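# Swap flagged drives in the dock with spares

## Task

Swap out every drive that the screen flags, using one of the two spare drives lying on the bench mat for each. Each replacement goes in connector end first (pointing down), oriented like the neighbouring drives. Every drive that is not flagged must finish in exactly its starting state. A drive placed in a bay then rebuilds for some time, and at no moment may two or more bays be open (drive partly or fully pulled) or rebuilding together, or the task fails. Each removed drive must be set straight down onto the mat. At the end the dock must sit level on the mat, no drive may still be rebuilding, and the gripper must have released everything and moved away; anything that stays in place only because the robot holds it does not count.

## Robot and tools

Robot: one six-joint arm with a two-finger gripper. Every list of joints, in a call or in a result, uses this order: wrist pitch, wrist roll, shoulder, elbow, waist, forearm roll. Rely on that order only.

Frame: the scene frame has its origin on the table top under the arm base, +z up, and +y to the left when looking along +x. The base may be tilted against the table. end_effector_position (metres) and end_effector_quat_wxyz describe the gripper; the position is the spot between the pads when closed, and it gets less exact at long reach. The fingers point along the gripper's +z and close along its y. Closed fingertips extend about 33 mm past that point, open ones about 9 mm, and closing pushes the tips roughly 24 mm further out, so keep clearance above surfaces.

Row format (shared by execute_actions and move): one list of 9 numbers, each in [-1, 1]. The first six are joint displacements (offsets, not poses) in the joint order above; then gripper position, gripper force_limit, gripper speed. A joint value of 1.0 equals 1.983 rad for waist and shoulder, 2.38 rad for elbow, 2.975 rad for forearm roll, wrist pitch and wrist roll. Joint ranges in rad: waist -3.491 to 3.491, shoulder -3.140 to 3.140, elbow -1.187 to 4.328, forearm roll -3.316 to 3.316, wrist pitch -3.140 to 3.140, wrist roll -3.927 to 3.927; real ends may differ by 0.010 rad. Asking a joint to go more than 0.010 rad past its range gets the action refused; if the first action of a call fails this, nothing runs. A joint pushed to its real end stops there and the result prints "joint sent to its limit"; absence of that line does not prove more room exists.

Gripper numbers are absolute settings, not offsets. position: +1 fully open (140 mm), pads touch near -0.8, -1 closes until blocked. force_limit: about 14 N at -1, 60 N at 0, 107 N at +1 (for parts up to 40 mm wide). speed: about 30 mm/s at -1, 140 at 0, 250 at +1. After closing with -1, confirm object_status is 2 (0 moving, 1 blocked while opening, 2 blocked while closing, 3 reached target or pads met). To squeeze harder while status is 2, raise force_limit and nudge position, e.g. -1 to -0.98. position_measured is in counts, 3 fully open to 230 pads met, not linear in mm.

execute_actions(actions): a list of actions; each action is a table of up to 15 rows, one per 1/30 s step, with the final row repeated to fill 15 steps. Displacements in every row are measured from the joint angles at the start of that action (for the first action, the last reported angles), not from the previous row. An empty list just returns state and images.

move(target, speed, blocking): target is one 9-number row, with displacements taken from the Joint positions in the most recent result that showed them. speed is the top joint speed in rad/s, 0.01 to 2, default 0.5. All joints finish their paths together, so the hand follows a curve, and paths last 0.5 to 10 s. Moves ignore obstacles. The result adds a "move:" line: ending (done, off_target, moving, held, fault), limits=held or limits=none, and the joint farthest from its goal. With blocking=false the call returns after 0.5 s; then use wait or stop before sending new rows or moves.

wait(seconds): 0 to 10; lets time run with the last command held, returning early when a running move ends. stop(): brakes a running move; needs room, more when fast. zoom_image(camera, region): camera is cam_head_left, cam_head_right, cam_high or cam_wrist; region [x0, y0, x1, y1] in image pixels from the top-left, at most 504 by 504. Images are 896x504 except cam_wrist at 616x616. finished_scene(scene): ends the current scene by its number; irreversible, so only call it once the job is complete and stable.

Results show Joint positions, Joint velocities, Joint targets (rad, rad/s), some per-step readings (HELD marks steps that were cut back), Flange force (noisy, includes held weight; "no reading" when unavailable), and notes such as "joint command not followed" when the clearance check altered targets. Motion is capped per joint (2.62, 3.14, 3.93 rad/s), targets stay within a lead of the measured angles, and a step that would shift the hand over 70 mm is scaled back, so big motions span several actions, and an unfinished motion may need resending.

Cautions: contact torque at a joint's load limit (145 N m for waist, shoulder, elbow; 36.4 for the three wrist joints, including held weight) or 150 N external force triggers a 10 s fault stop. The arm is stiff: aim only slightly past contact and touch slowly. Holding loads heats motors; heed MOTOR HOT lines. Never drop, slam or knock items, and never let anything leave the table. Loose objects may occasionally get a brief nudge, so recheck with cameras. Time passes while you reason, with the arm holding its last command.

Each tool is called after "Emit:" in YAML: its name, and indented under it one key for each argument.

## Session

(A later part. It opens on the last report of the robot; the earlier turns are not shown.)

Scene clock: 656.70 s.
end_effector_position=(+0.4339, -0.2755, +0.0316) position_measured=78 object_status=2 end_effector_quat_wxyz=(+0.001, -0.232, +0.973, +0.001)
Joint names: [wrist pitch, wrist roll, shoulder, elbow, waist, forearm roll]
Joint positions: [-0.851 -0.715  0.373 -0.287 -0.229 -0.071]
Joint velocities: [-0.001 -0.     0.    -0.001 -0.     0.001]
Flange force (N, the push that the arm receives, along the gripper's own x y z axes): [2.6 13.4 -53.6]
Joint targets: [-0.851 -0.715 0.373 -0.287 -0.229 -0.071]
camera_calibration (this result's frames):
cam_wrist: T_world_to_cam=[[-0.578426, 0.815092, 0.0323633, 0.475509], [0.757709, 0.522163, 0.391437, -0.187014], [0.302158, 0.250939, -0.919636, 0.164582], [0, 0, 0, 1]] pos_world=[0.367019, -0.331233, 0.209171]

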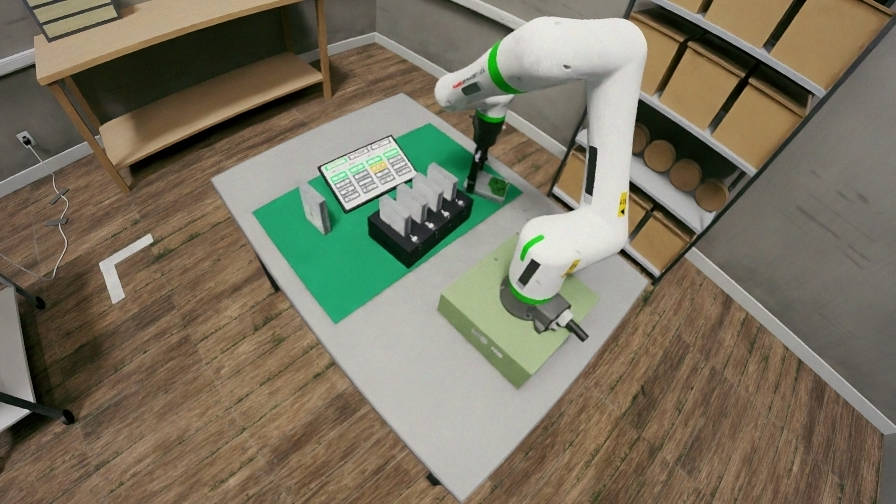

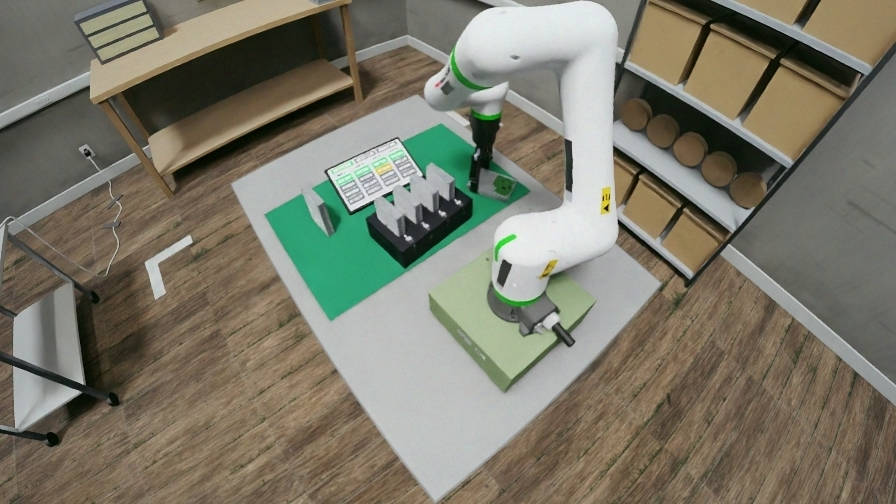

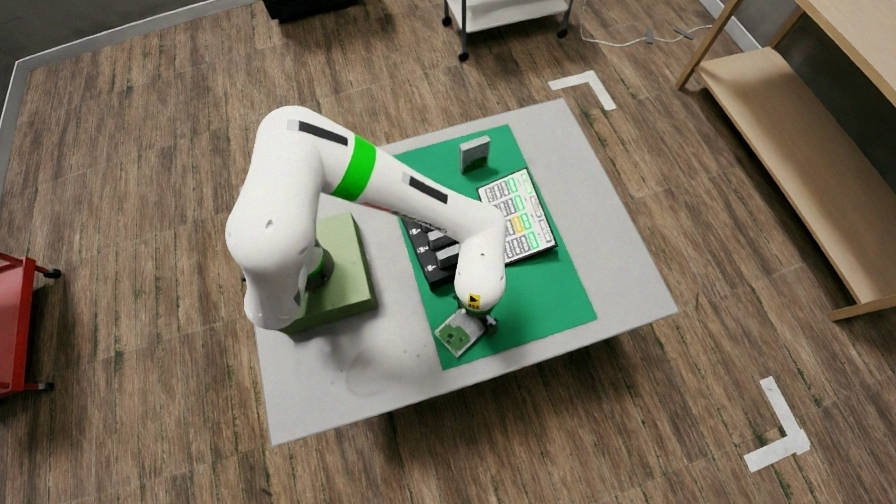

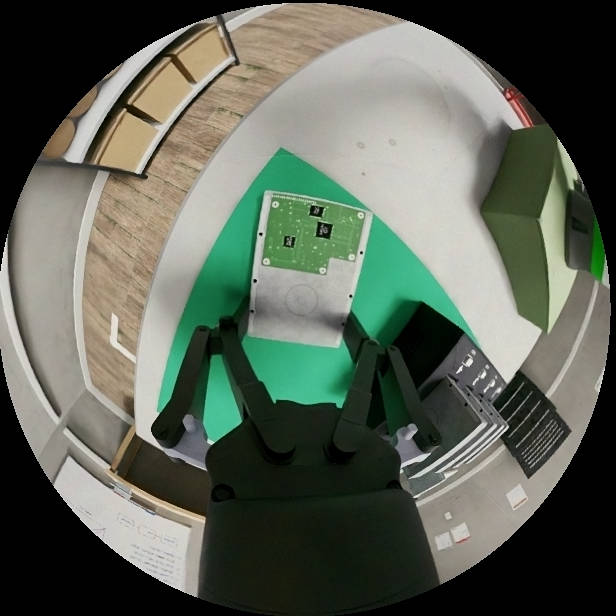

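Emit:
move:
  target: [-0.0736,-0.0024,-0.072,0.0315,-0.005,0.0034,-1,0.3,0]
  speed: 0.25

Emit:
move:
  target: [-0.075,0,-0.065,0.05,0,0,-1,0.3,0]
  speed: 0.4

Scene clock: 666.40 s.
end_effector_position=(+0.4333, -0.2754, +0.1290) position_measured=79 object_status=2 end_effector_quat_wxyz=(+0.001, -0.233, +0.973, +0.001)
Joint names: [wrist pitch, wrist roll, shoulder, elbow, waist, forearm roll]
Joint positions: [-1.07  -0.722  0.23  -0.212 -0.239 -0.061]
Joint velocities: [ 0.001  0.002 -0.    -0.001  0.    -0.001]
Flange force (N, the push that the arm receives, along the gripper's own x y z axes): [-2.8 -9.3 4.9]
Joint targets: [-1.070 -0.722 0.230 -0.212 -0.239 -0.061]
move: done; limits=none; farthest joint: the shoulder, 0.001 radians from its target (0.142 radians at the start)
camera_calibration (this result's frames):
cam_wrist: T_world_to_cam=[[-0.578799, 0.814809, 0.0328246, 0.471961], [0.757923, 0.522665, 0.390351, -0.224573], [0.300905, 0.250814, -0.920081, 0.254965], [0, 0, 0, 1]] pos_world=[0.366659, -0.33113, 0.306759]

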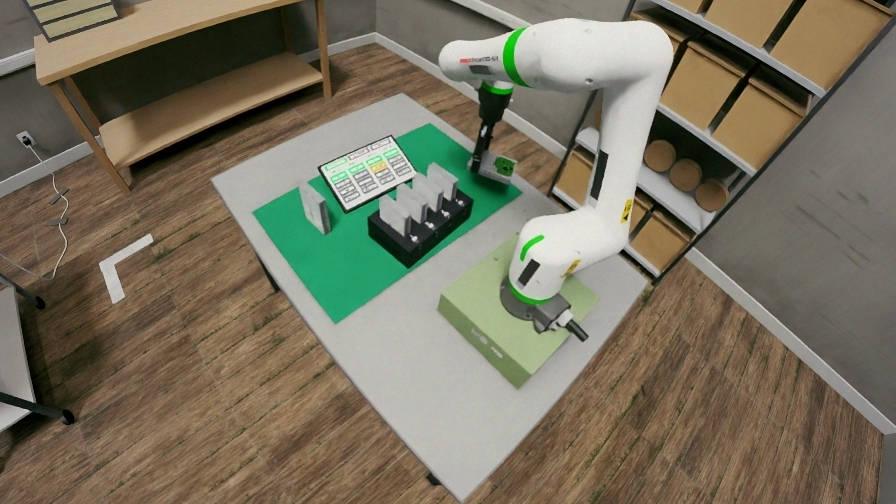

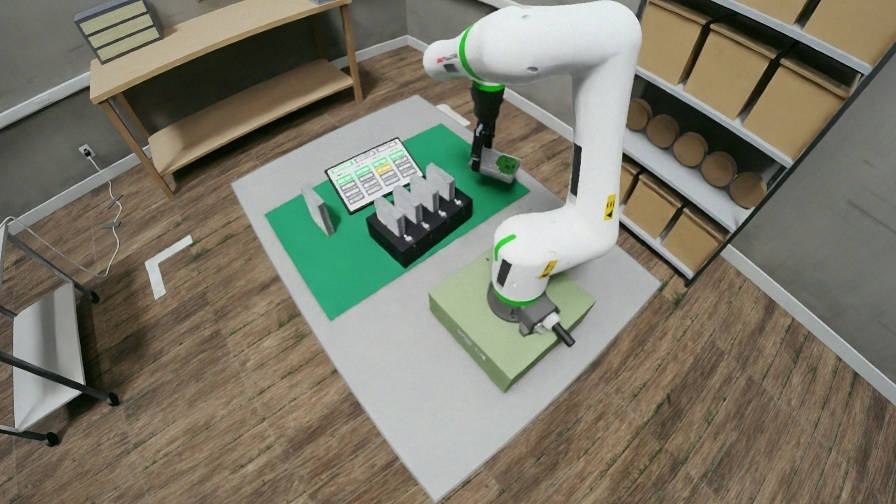

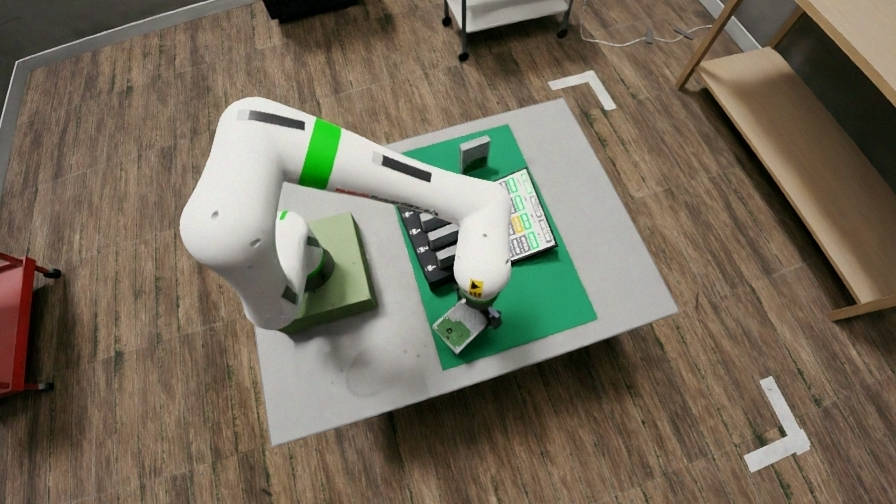

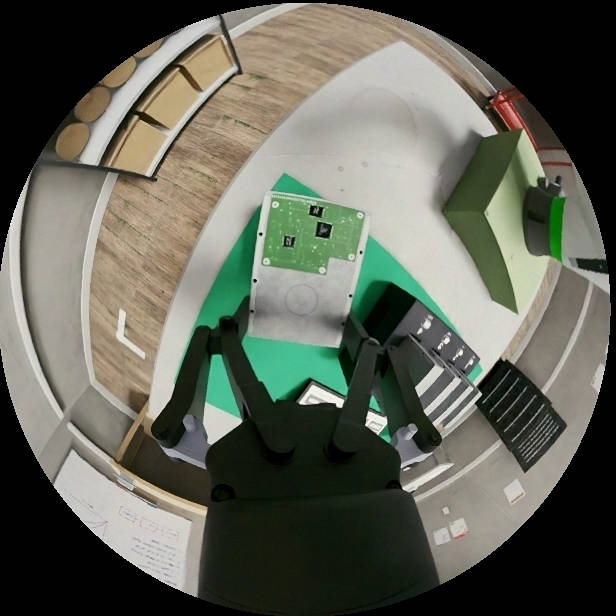

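Scene clock: 667.33 s.
end_effector_position=(+0.4341, -0.2677, +0.2390) position_measured=79 object_status=2 end_effector_quat_wxyz=(+0.012, -0.239, +0.971, -0.004)
Joint names: [wrist pitch, wrist roll, shoulder, elbow, waist, forearm roll]
Joint positions: [-1.293 -0.722  0.101 -0.093 -0.239 -0.061]
Joint velocities: [-0.001 -0.001 -0.     0.001  0.     0.002]
Flange force (N, the push that the arm receives, along the gripper's own x y z axes): [-6.5 -6.2 0.8]
Joint targets: [-1.293 -0.722 0.101 -0.093 -0.239 -0.061]
move: done; limits=none; farthest joint: the waist, 0.000 radians from its target (0.000 radians at the start)
camera_calibration (this result's frames):
cam_wrist: T_world_to_cam=[[-0.590609, 0.806813, 0.015275, 0.469769], [0.740727, 0.534527, 0.406945, -0.265437], [0.320163, 0.25166, -0.913325, 0.344168], [0, 0, 0, 1]] pos_world=[0.363876, -0.323745, 0.415179]

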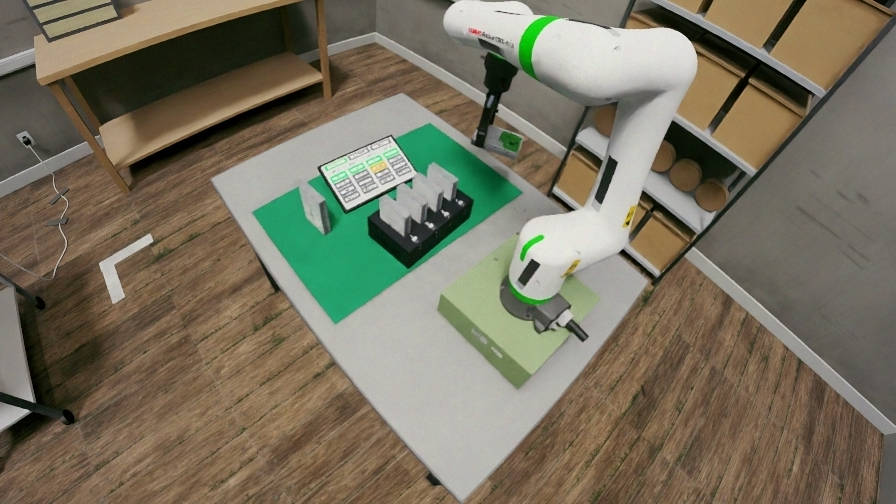

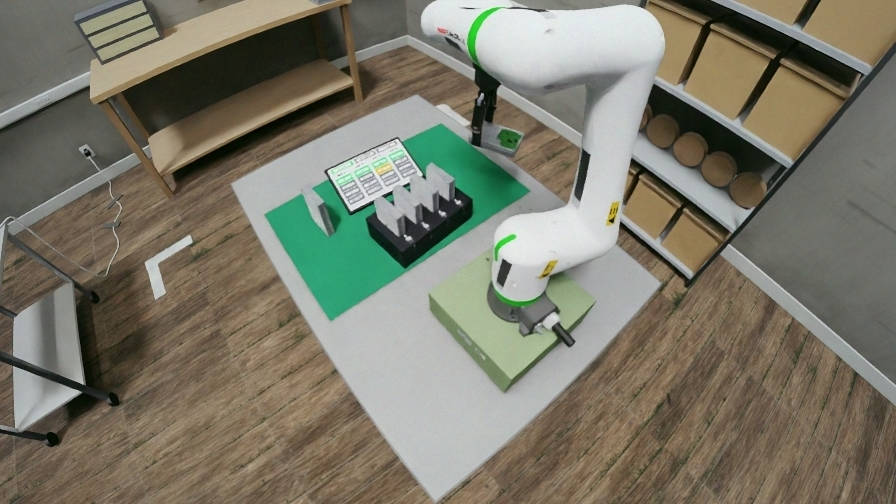

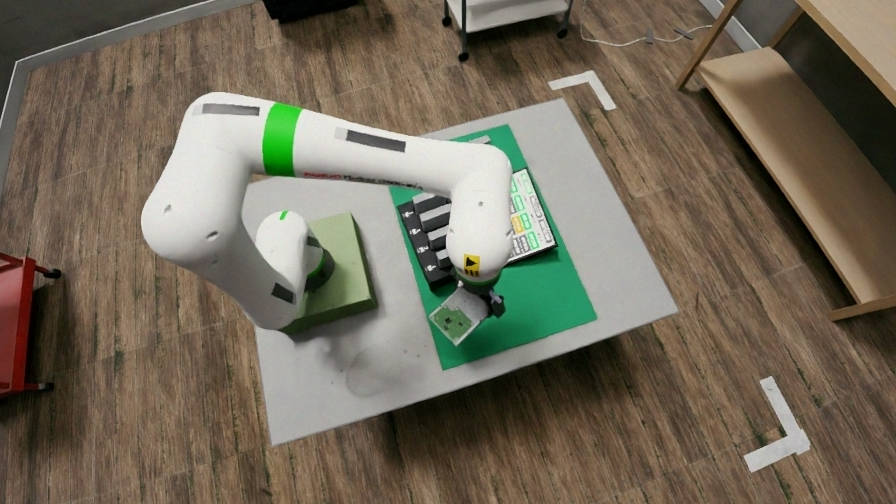

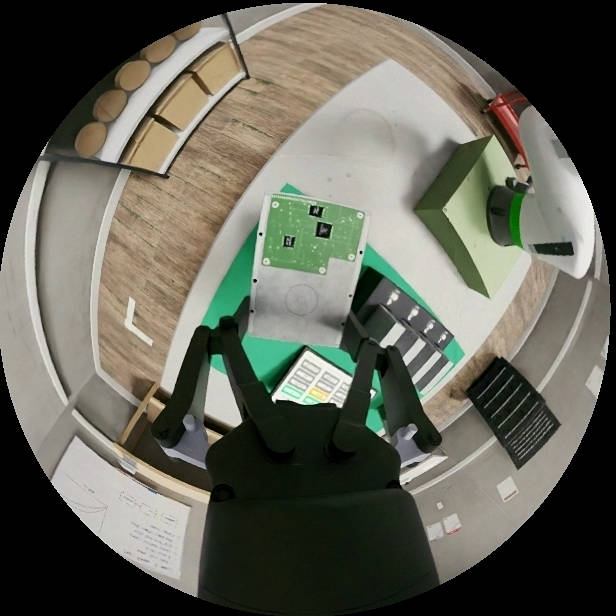

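Emit:
move:
  target: [0,0.755,0,0,0.615,0.0205,-1,0.3,0]
  speed: 0.8

Emit:
move:
  target: [-0.4417,0,0.514,0.311,0,0,-1,0.3,0]
  speed: 0.5

Scene clock: 676.73 s.
end_effector_position=(+0.4278, +0.2960, +0.2308) position_measured=79 object_status=2 end_effector_quat_wxyz=(-0.020, +0.917, +0.399, -0.001)
Joint names: [wrist pitch, wrist roll, shoulder, elbow, waist, forearm roll]
Joint positions: [-1.293  1.524  0.101 -0.093  0.981  0.   ]
Joint velocities: [ 0.     0.001 -0.    -0.     0.001  0.001]
Flange force (N, the push that the arm receives, along the gripper's own x y z axes): [10.8 0.3 4.5]
Joint targets: [-1.293 1.524 0.101 -0.093 0.981 0.000]
move: done; limits=none; farthest joint: the waist, 0.000 radians from its target (1.220 radians at the start)
camera_calibration (this result's frames):
cam_wrist: T_world_to_cam=[[0.823493, -0.567318, -0.00318801, -0.1826], [-0.525778, -0.765283, 0.371347, 0.376015], [-0.213112, -0.304126, -0.928488, 0.593032], [0, 0, 0, 1]] pos_world=[0.474452, 0.364522, 0.410409]

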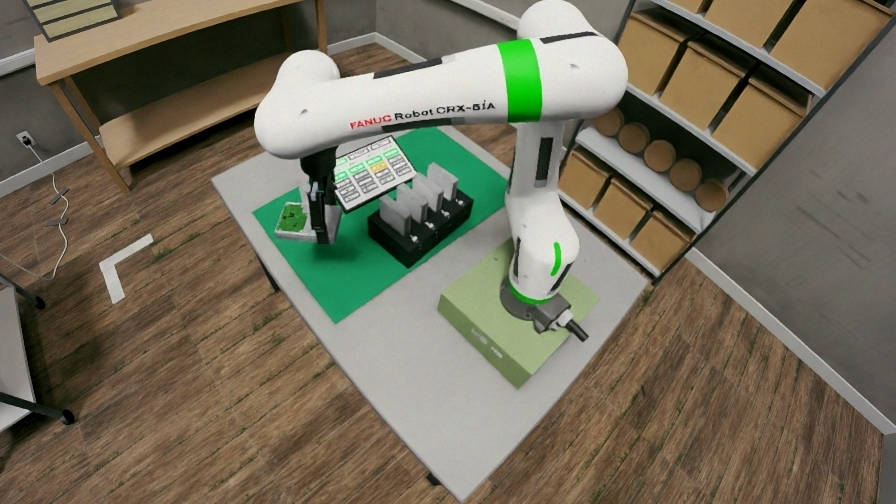

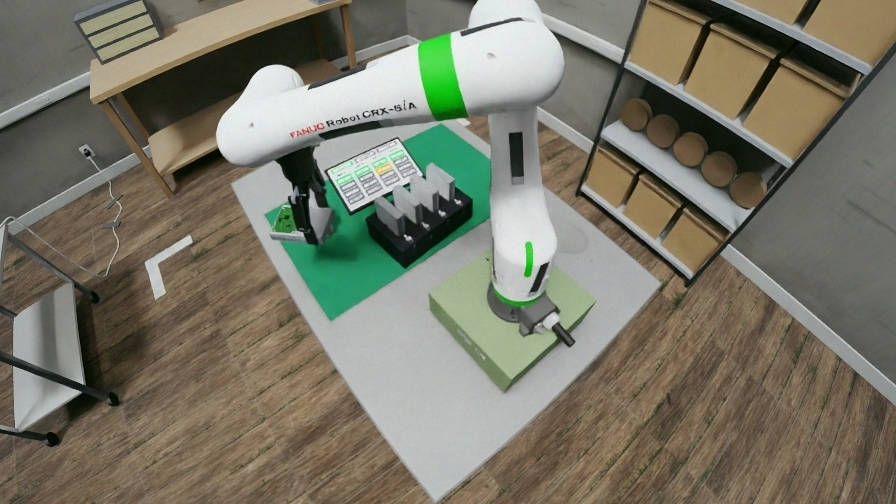

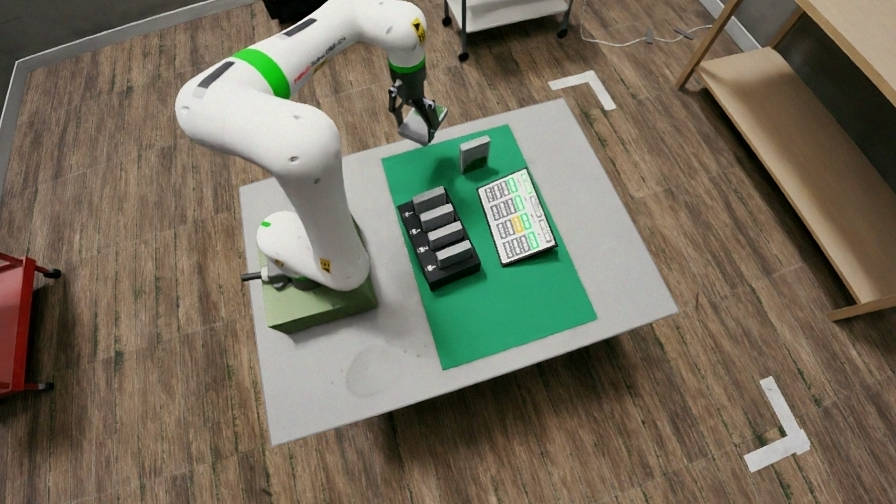

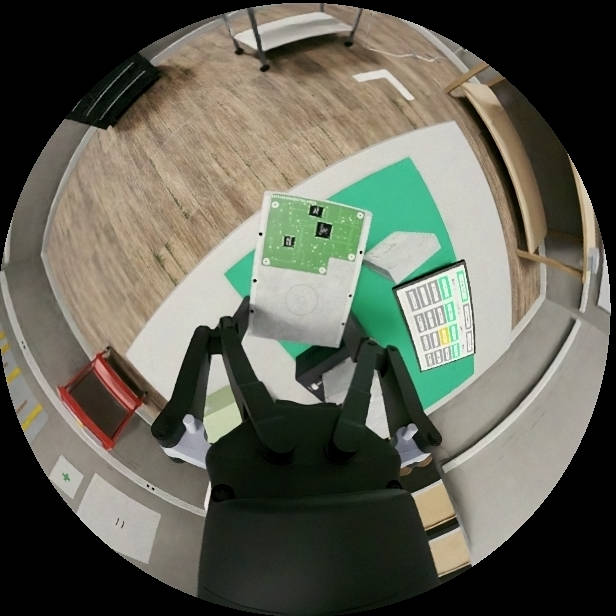

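Scene clock: 679.73 s.
end_effector_position=(+0.3647, +0.2219, +0.2284) position_measured=79 object_status=2 end_effector_quat_wxyz=(+0.301, +0.641, +0.293, -0.643)
Joint names: [wrist pitch, wrist roll, shoulder, elbow, waist, forearm roll]
Joint positions: [-2.607  1.524  1.12   0.647  0.981  0.   ]
Joint velocities: [ 0.001 -0.002 -0.     0.     0.     0.   ]
Flange force (N, the push that the arm receives, along the gripper's own x y z axes): [10.2 2.6 -22.7]
Joint targets: [-2.607 1.524 1.120 0.647 0.981 0.000]
move: done; limits=none; farthest joint: the waist, 0.000 radians from its target (0.000 radians at the start)
camera_calibration (this result's frames):
cam_wrist: T_world_to_cam=[[0.775388, -0.616208, -0.138064, -0.113472], [0.342989, 0.227387, 0.911402, -0.373476], [-0.530219, -0.754044, 0.387665, 0.46962], [0, 0, 0, 1]] pos_world=[0.465085, 0.369116, 0.142665]

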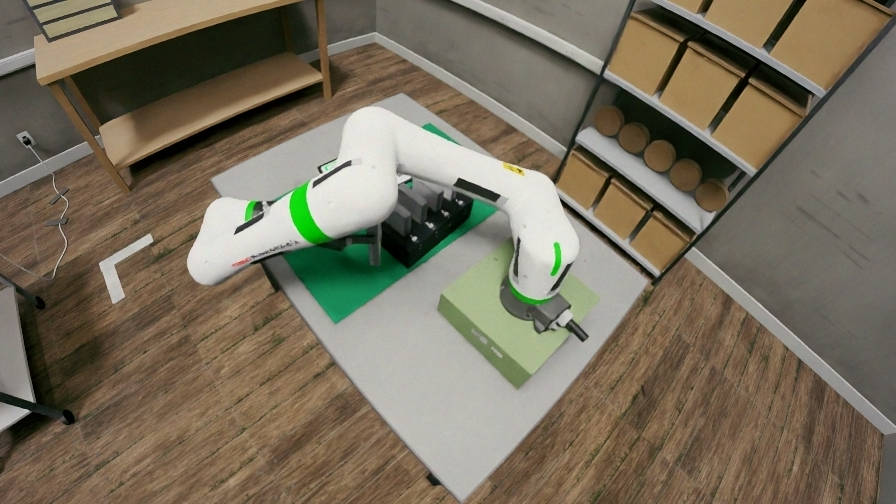

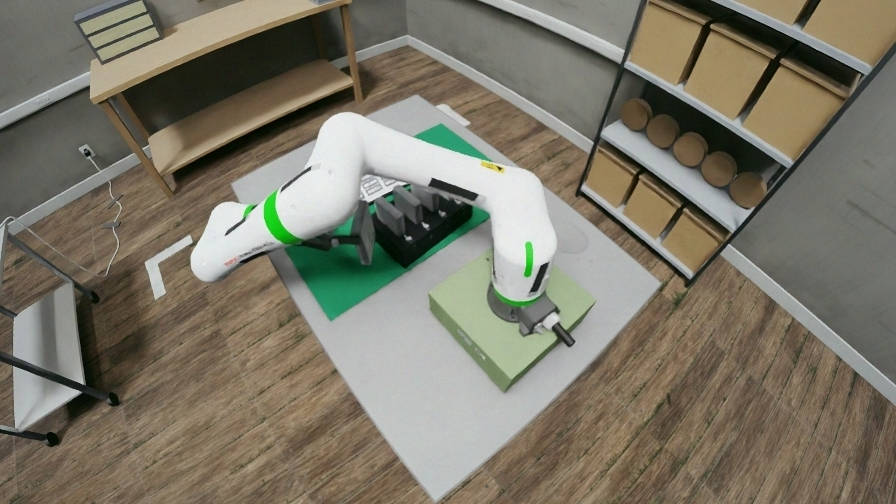

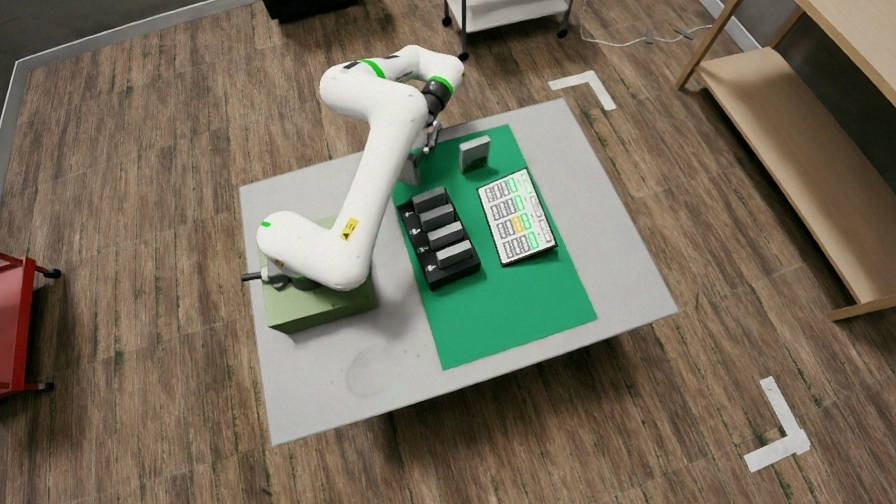

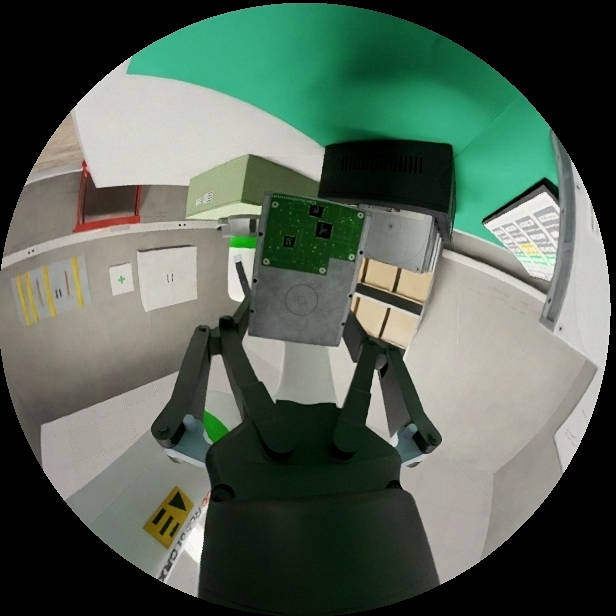

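Emit:
move:
  target: [0.0313,0,0.0686,0.0185,0,0,-1,0.3,0]
  speed: 0.15

Scene clock: 683.60 s.
end_effector_position=(+0.3591, +0.2204, +0.1421) position_measured=79 object_status=2 end_effector_quat_wxyz=(+0.301, +0.641, +0.293, -0.642)
Joint names: [wrist pitch, wrist roll, shoulder, elbow, waist, forearm roll]
Joint positions: [-2.514  1.524  1.256  0.691  0.981  0.   ]
Joint velocities: [-0.001  0.    -0.     0.002  0.     0.   ]
Flange force (N, the push that the arm receives, along the gripper's own x y z axes): [12.6 2.7 -18.3]
Joint targets: [-2.514 1.524 1.256 0.691 0.981 0.000]
move: done; limits=none; farthest joint: the waist, 0.000 radians from its target (0.000 radians at the start)
camera_calibration (this result's frames):
cam_wrist: T_world_to_cam=[[0.775479, -0.616095, -0.138053, -0.122079], [0.342366, 0.226617, 0.911828, -0.292259], [-0.530488, -0.754368, 0.386667, 0.499342], [0, 0, 0, 1]] pos_world=[0.459624, 0.367706, 0.0565574]

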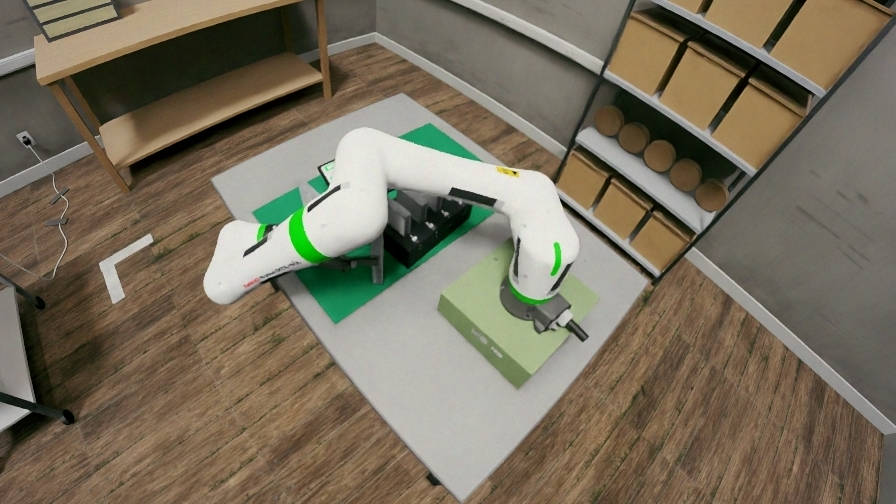

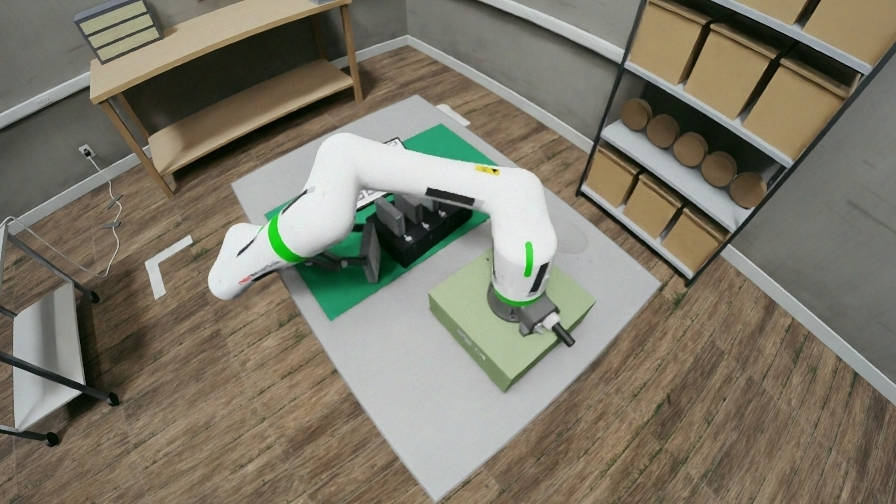

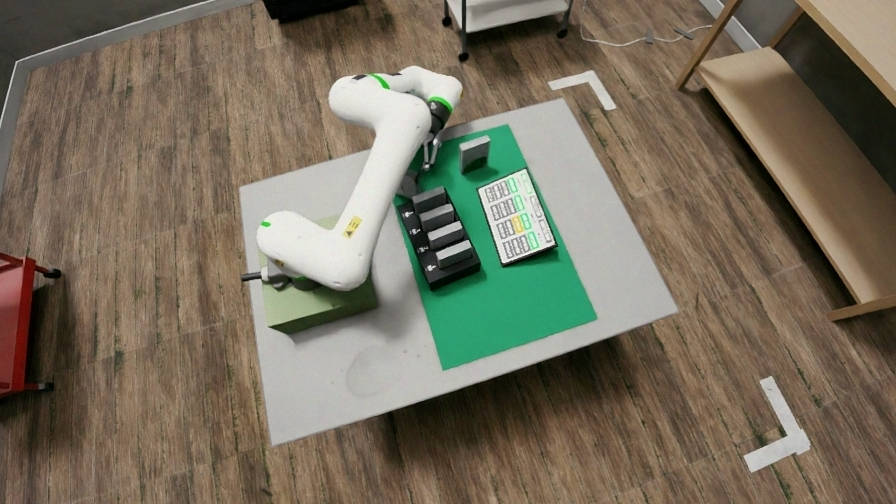

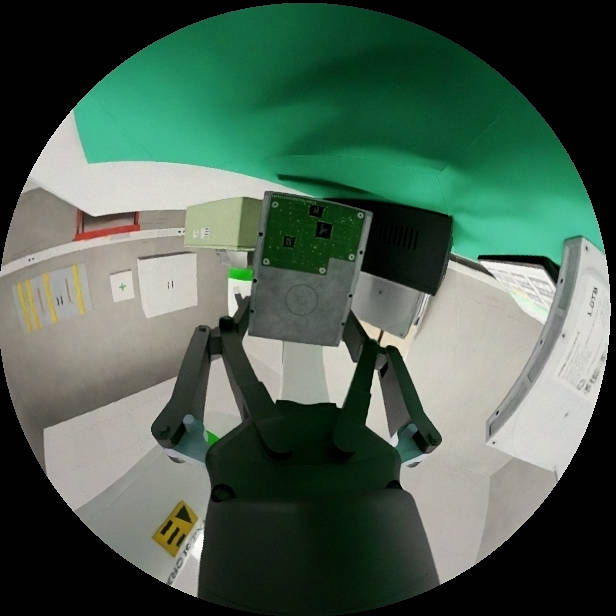

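Emit:
move:
  target: [0.0035,0,0.0095,0.0029,0,0,-1,0.3,0]
  speed: 0.03

Emit:
zoom_image:
  camera: "cam_head_right"
  region: [300,190,440,310]

Scene clock: 689.93 s.
end_effector_position=(+0.3580, +0.2197, +0.1310) position_measured=79 object_status=2 end_effector_quat_wxyz=(+0.301, +0.641, +0.293, -0.643)
Joint names: [wrist pitch, wrist roll, shoulder, elbow, waist, forearm roll]
Joint positions: [-2.504  1.524  1.275  0.698  0.981  0.   ]
Joint velocities: [ 0.     0.    -0.     0.    -0.    -0.001]
Flange force (N, the push that the arm receives, along the gripper's own x y z axes): [11.0 2.8 -13.2]
Joint targets: [-2.504 1.524 1.275 0.698 0.981 0.000]
move: done; limits=none; farthest joint: the waist, 0.000 radians from its target (0.000 radians at the start)
camera_calibration (this result's frames):
cam_wrist: T_world_to_cam=[[0.775379, -0.616209, -0.138105, -0.123089], [0.343265, 0.227709, 0.911218, -0.282078], [-0.530053, -0.753946, 0.388084, 0.502084], [0, 0, 0, 1]] pos_world=[0.458399, 0.366927, 0.045185]

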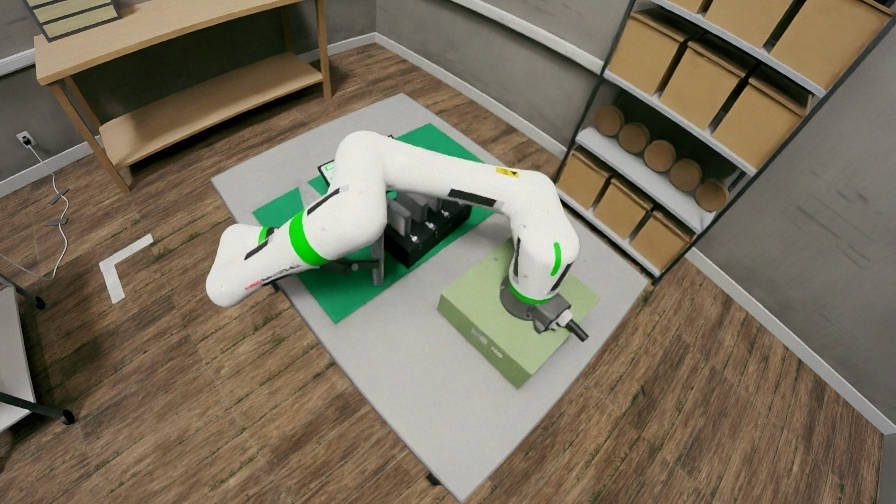

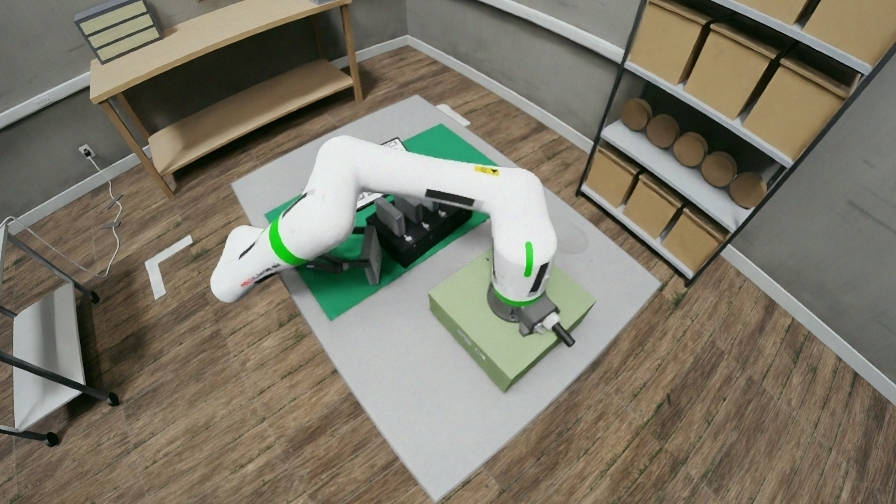

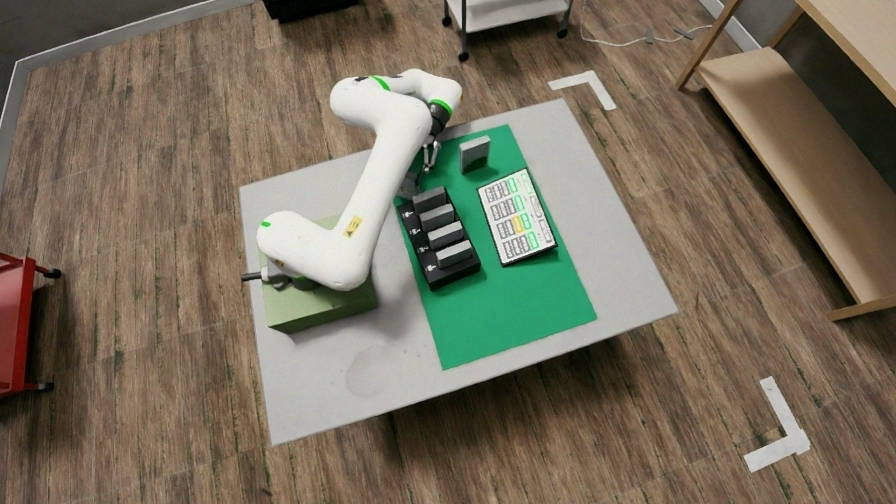

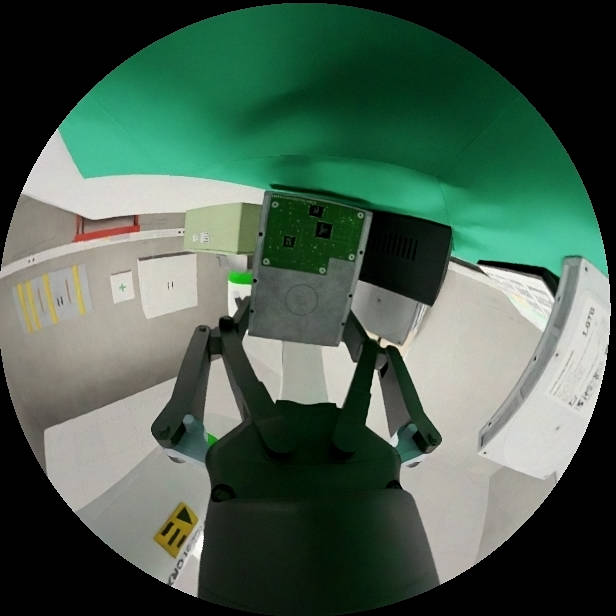

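Region (300, 190, 440, 310) of cam_head_right's 896x504 image, scaled by 3.600, with more detail than that image has; it fills the top 432 rows of this view, and the rest is white.

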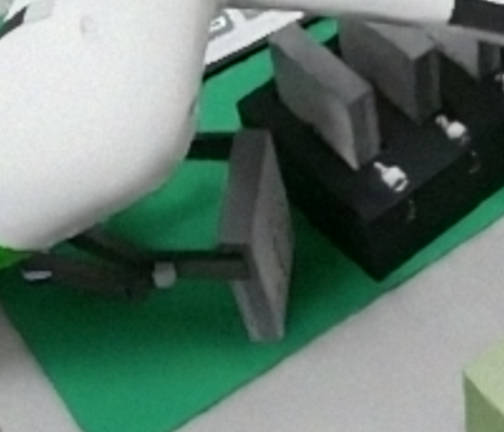

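Still just above the mat; lowering a further few millimetres.

Emit:
move:
  target: [0.0014,0,0.0035,0.001,0,0,-1,0.3,0]
  speed: 0.015

Scene clock: 693.43 s.
end_effector_position=(+0.3575, +0.2194, +0.1268) position_measured=79 object_status=2 end_effector_quat_wxyz=(+0.301, +0.640, +0.293, -0.643)
Joint names: [wrist pitch, wrist roll, shoulder, elbow, waist, forearm roll]
Joint positions: [-2.5    1.524  1.282  0.701  0.981  0.   ]
Joint velocities: [ 0.001 -0.    -0.    -0.     0.    -0.002]
Flange force (N, the push that the arm receives, along the gripper's own x y z axes): [11.7 1.4 -10.8]
Joint targets: [-2.500 1.524 1.282 0.701 0.981 0.000]
move: done; limits=none; farthest joint: the waist, 0.000 radians from its target (0.000 radians at the start)
camera_calibration (this result's frames):
cam_wrist: T_world_to_cam=[[0.775353, -0.616239, -0.138119, -0.123478], [0.343501, 0.227996, 0.911057, -0.278136], [-0.529938, -0.753835, 0.388457, 0.503109], [0, 0, 0, 1]] pos_world=[0.457896, 0.366584, 0.0409075]

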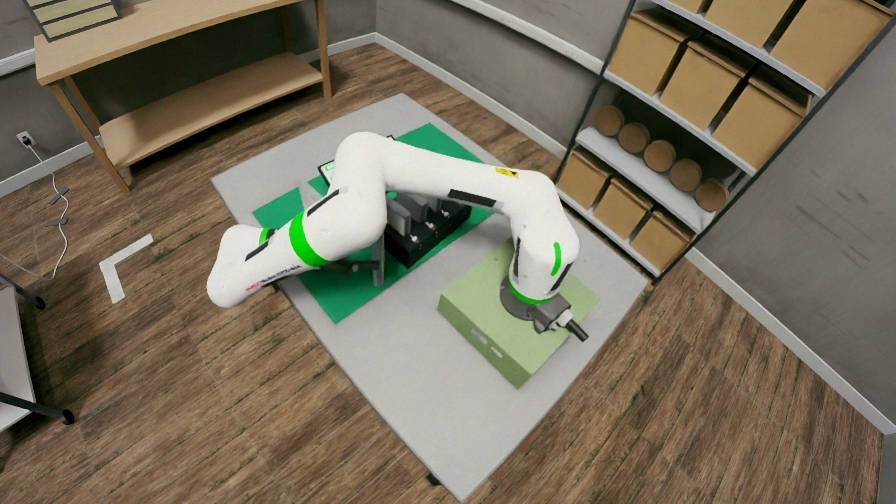

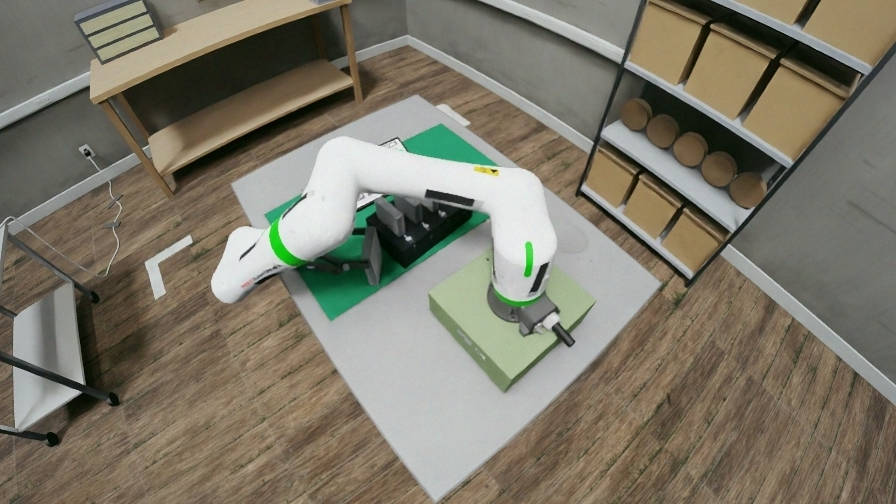

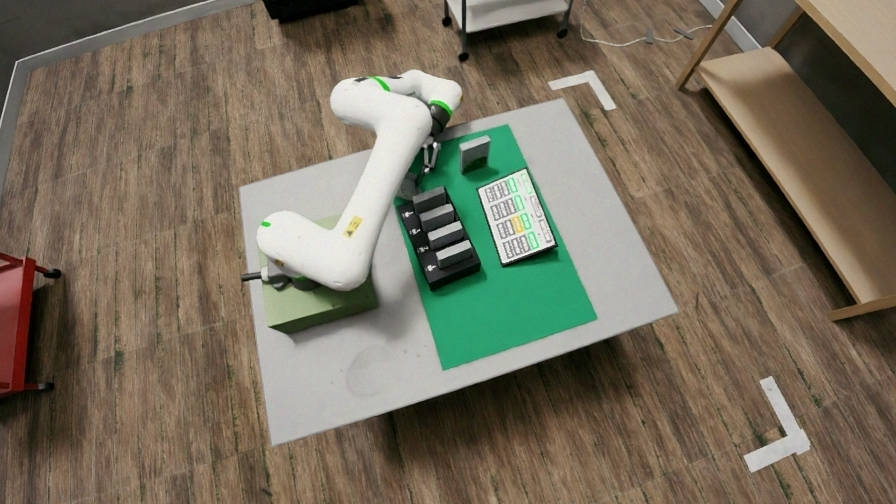

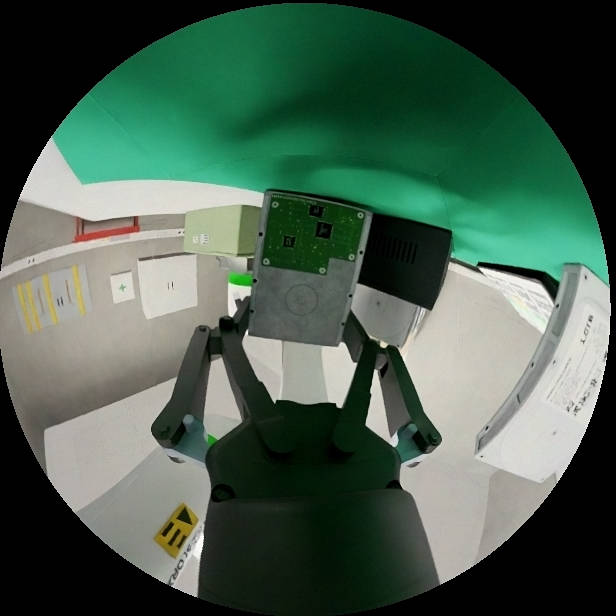

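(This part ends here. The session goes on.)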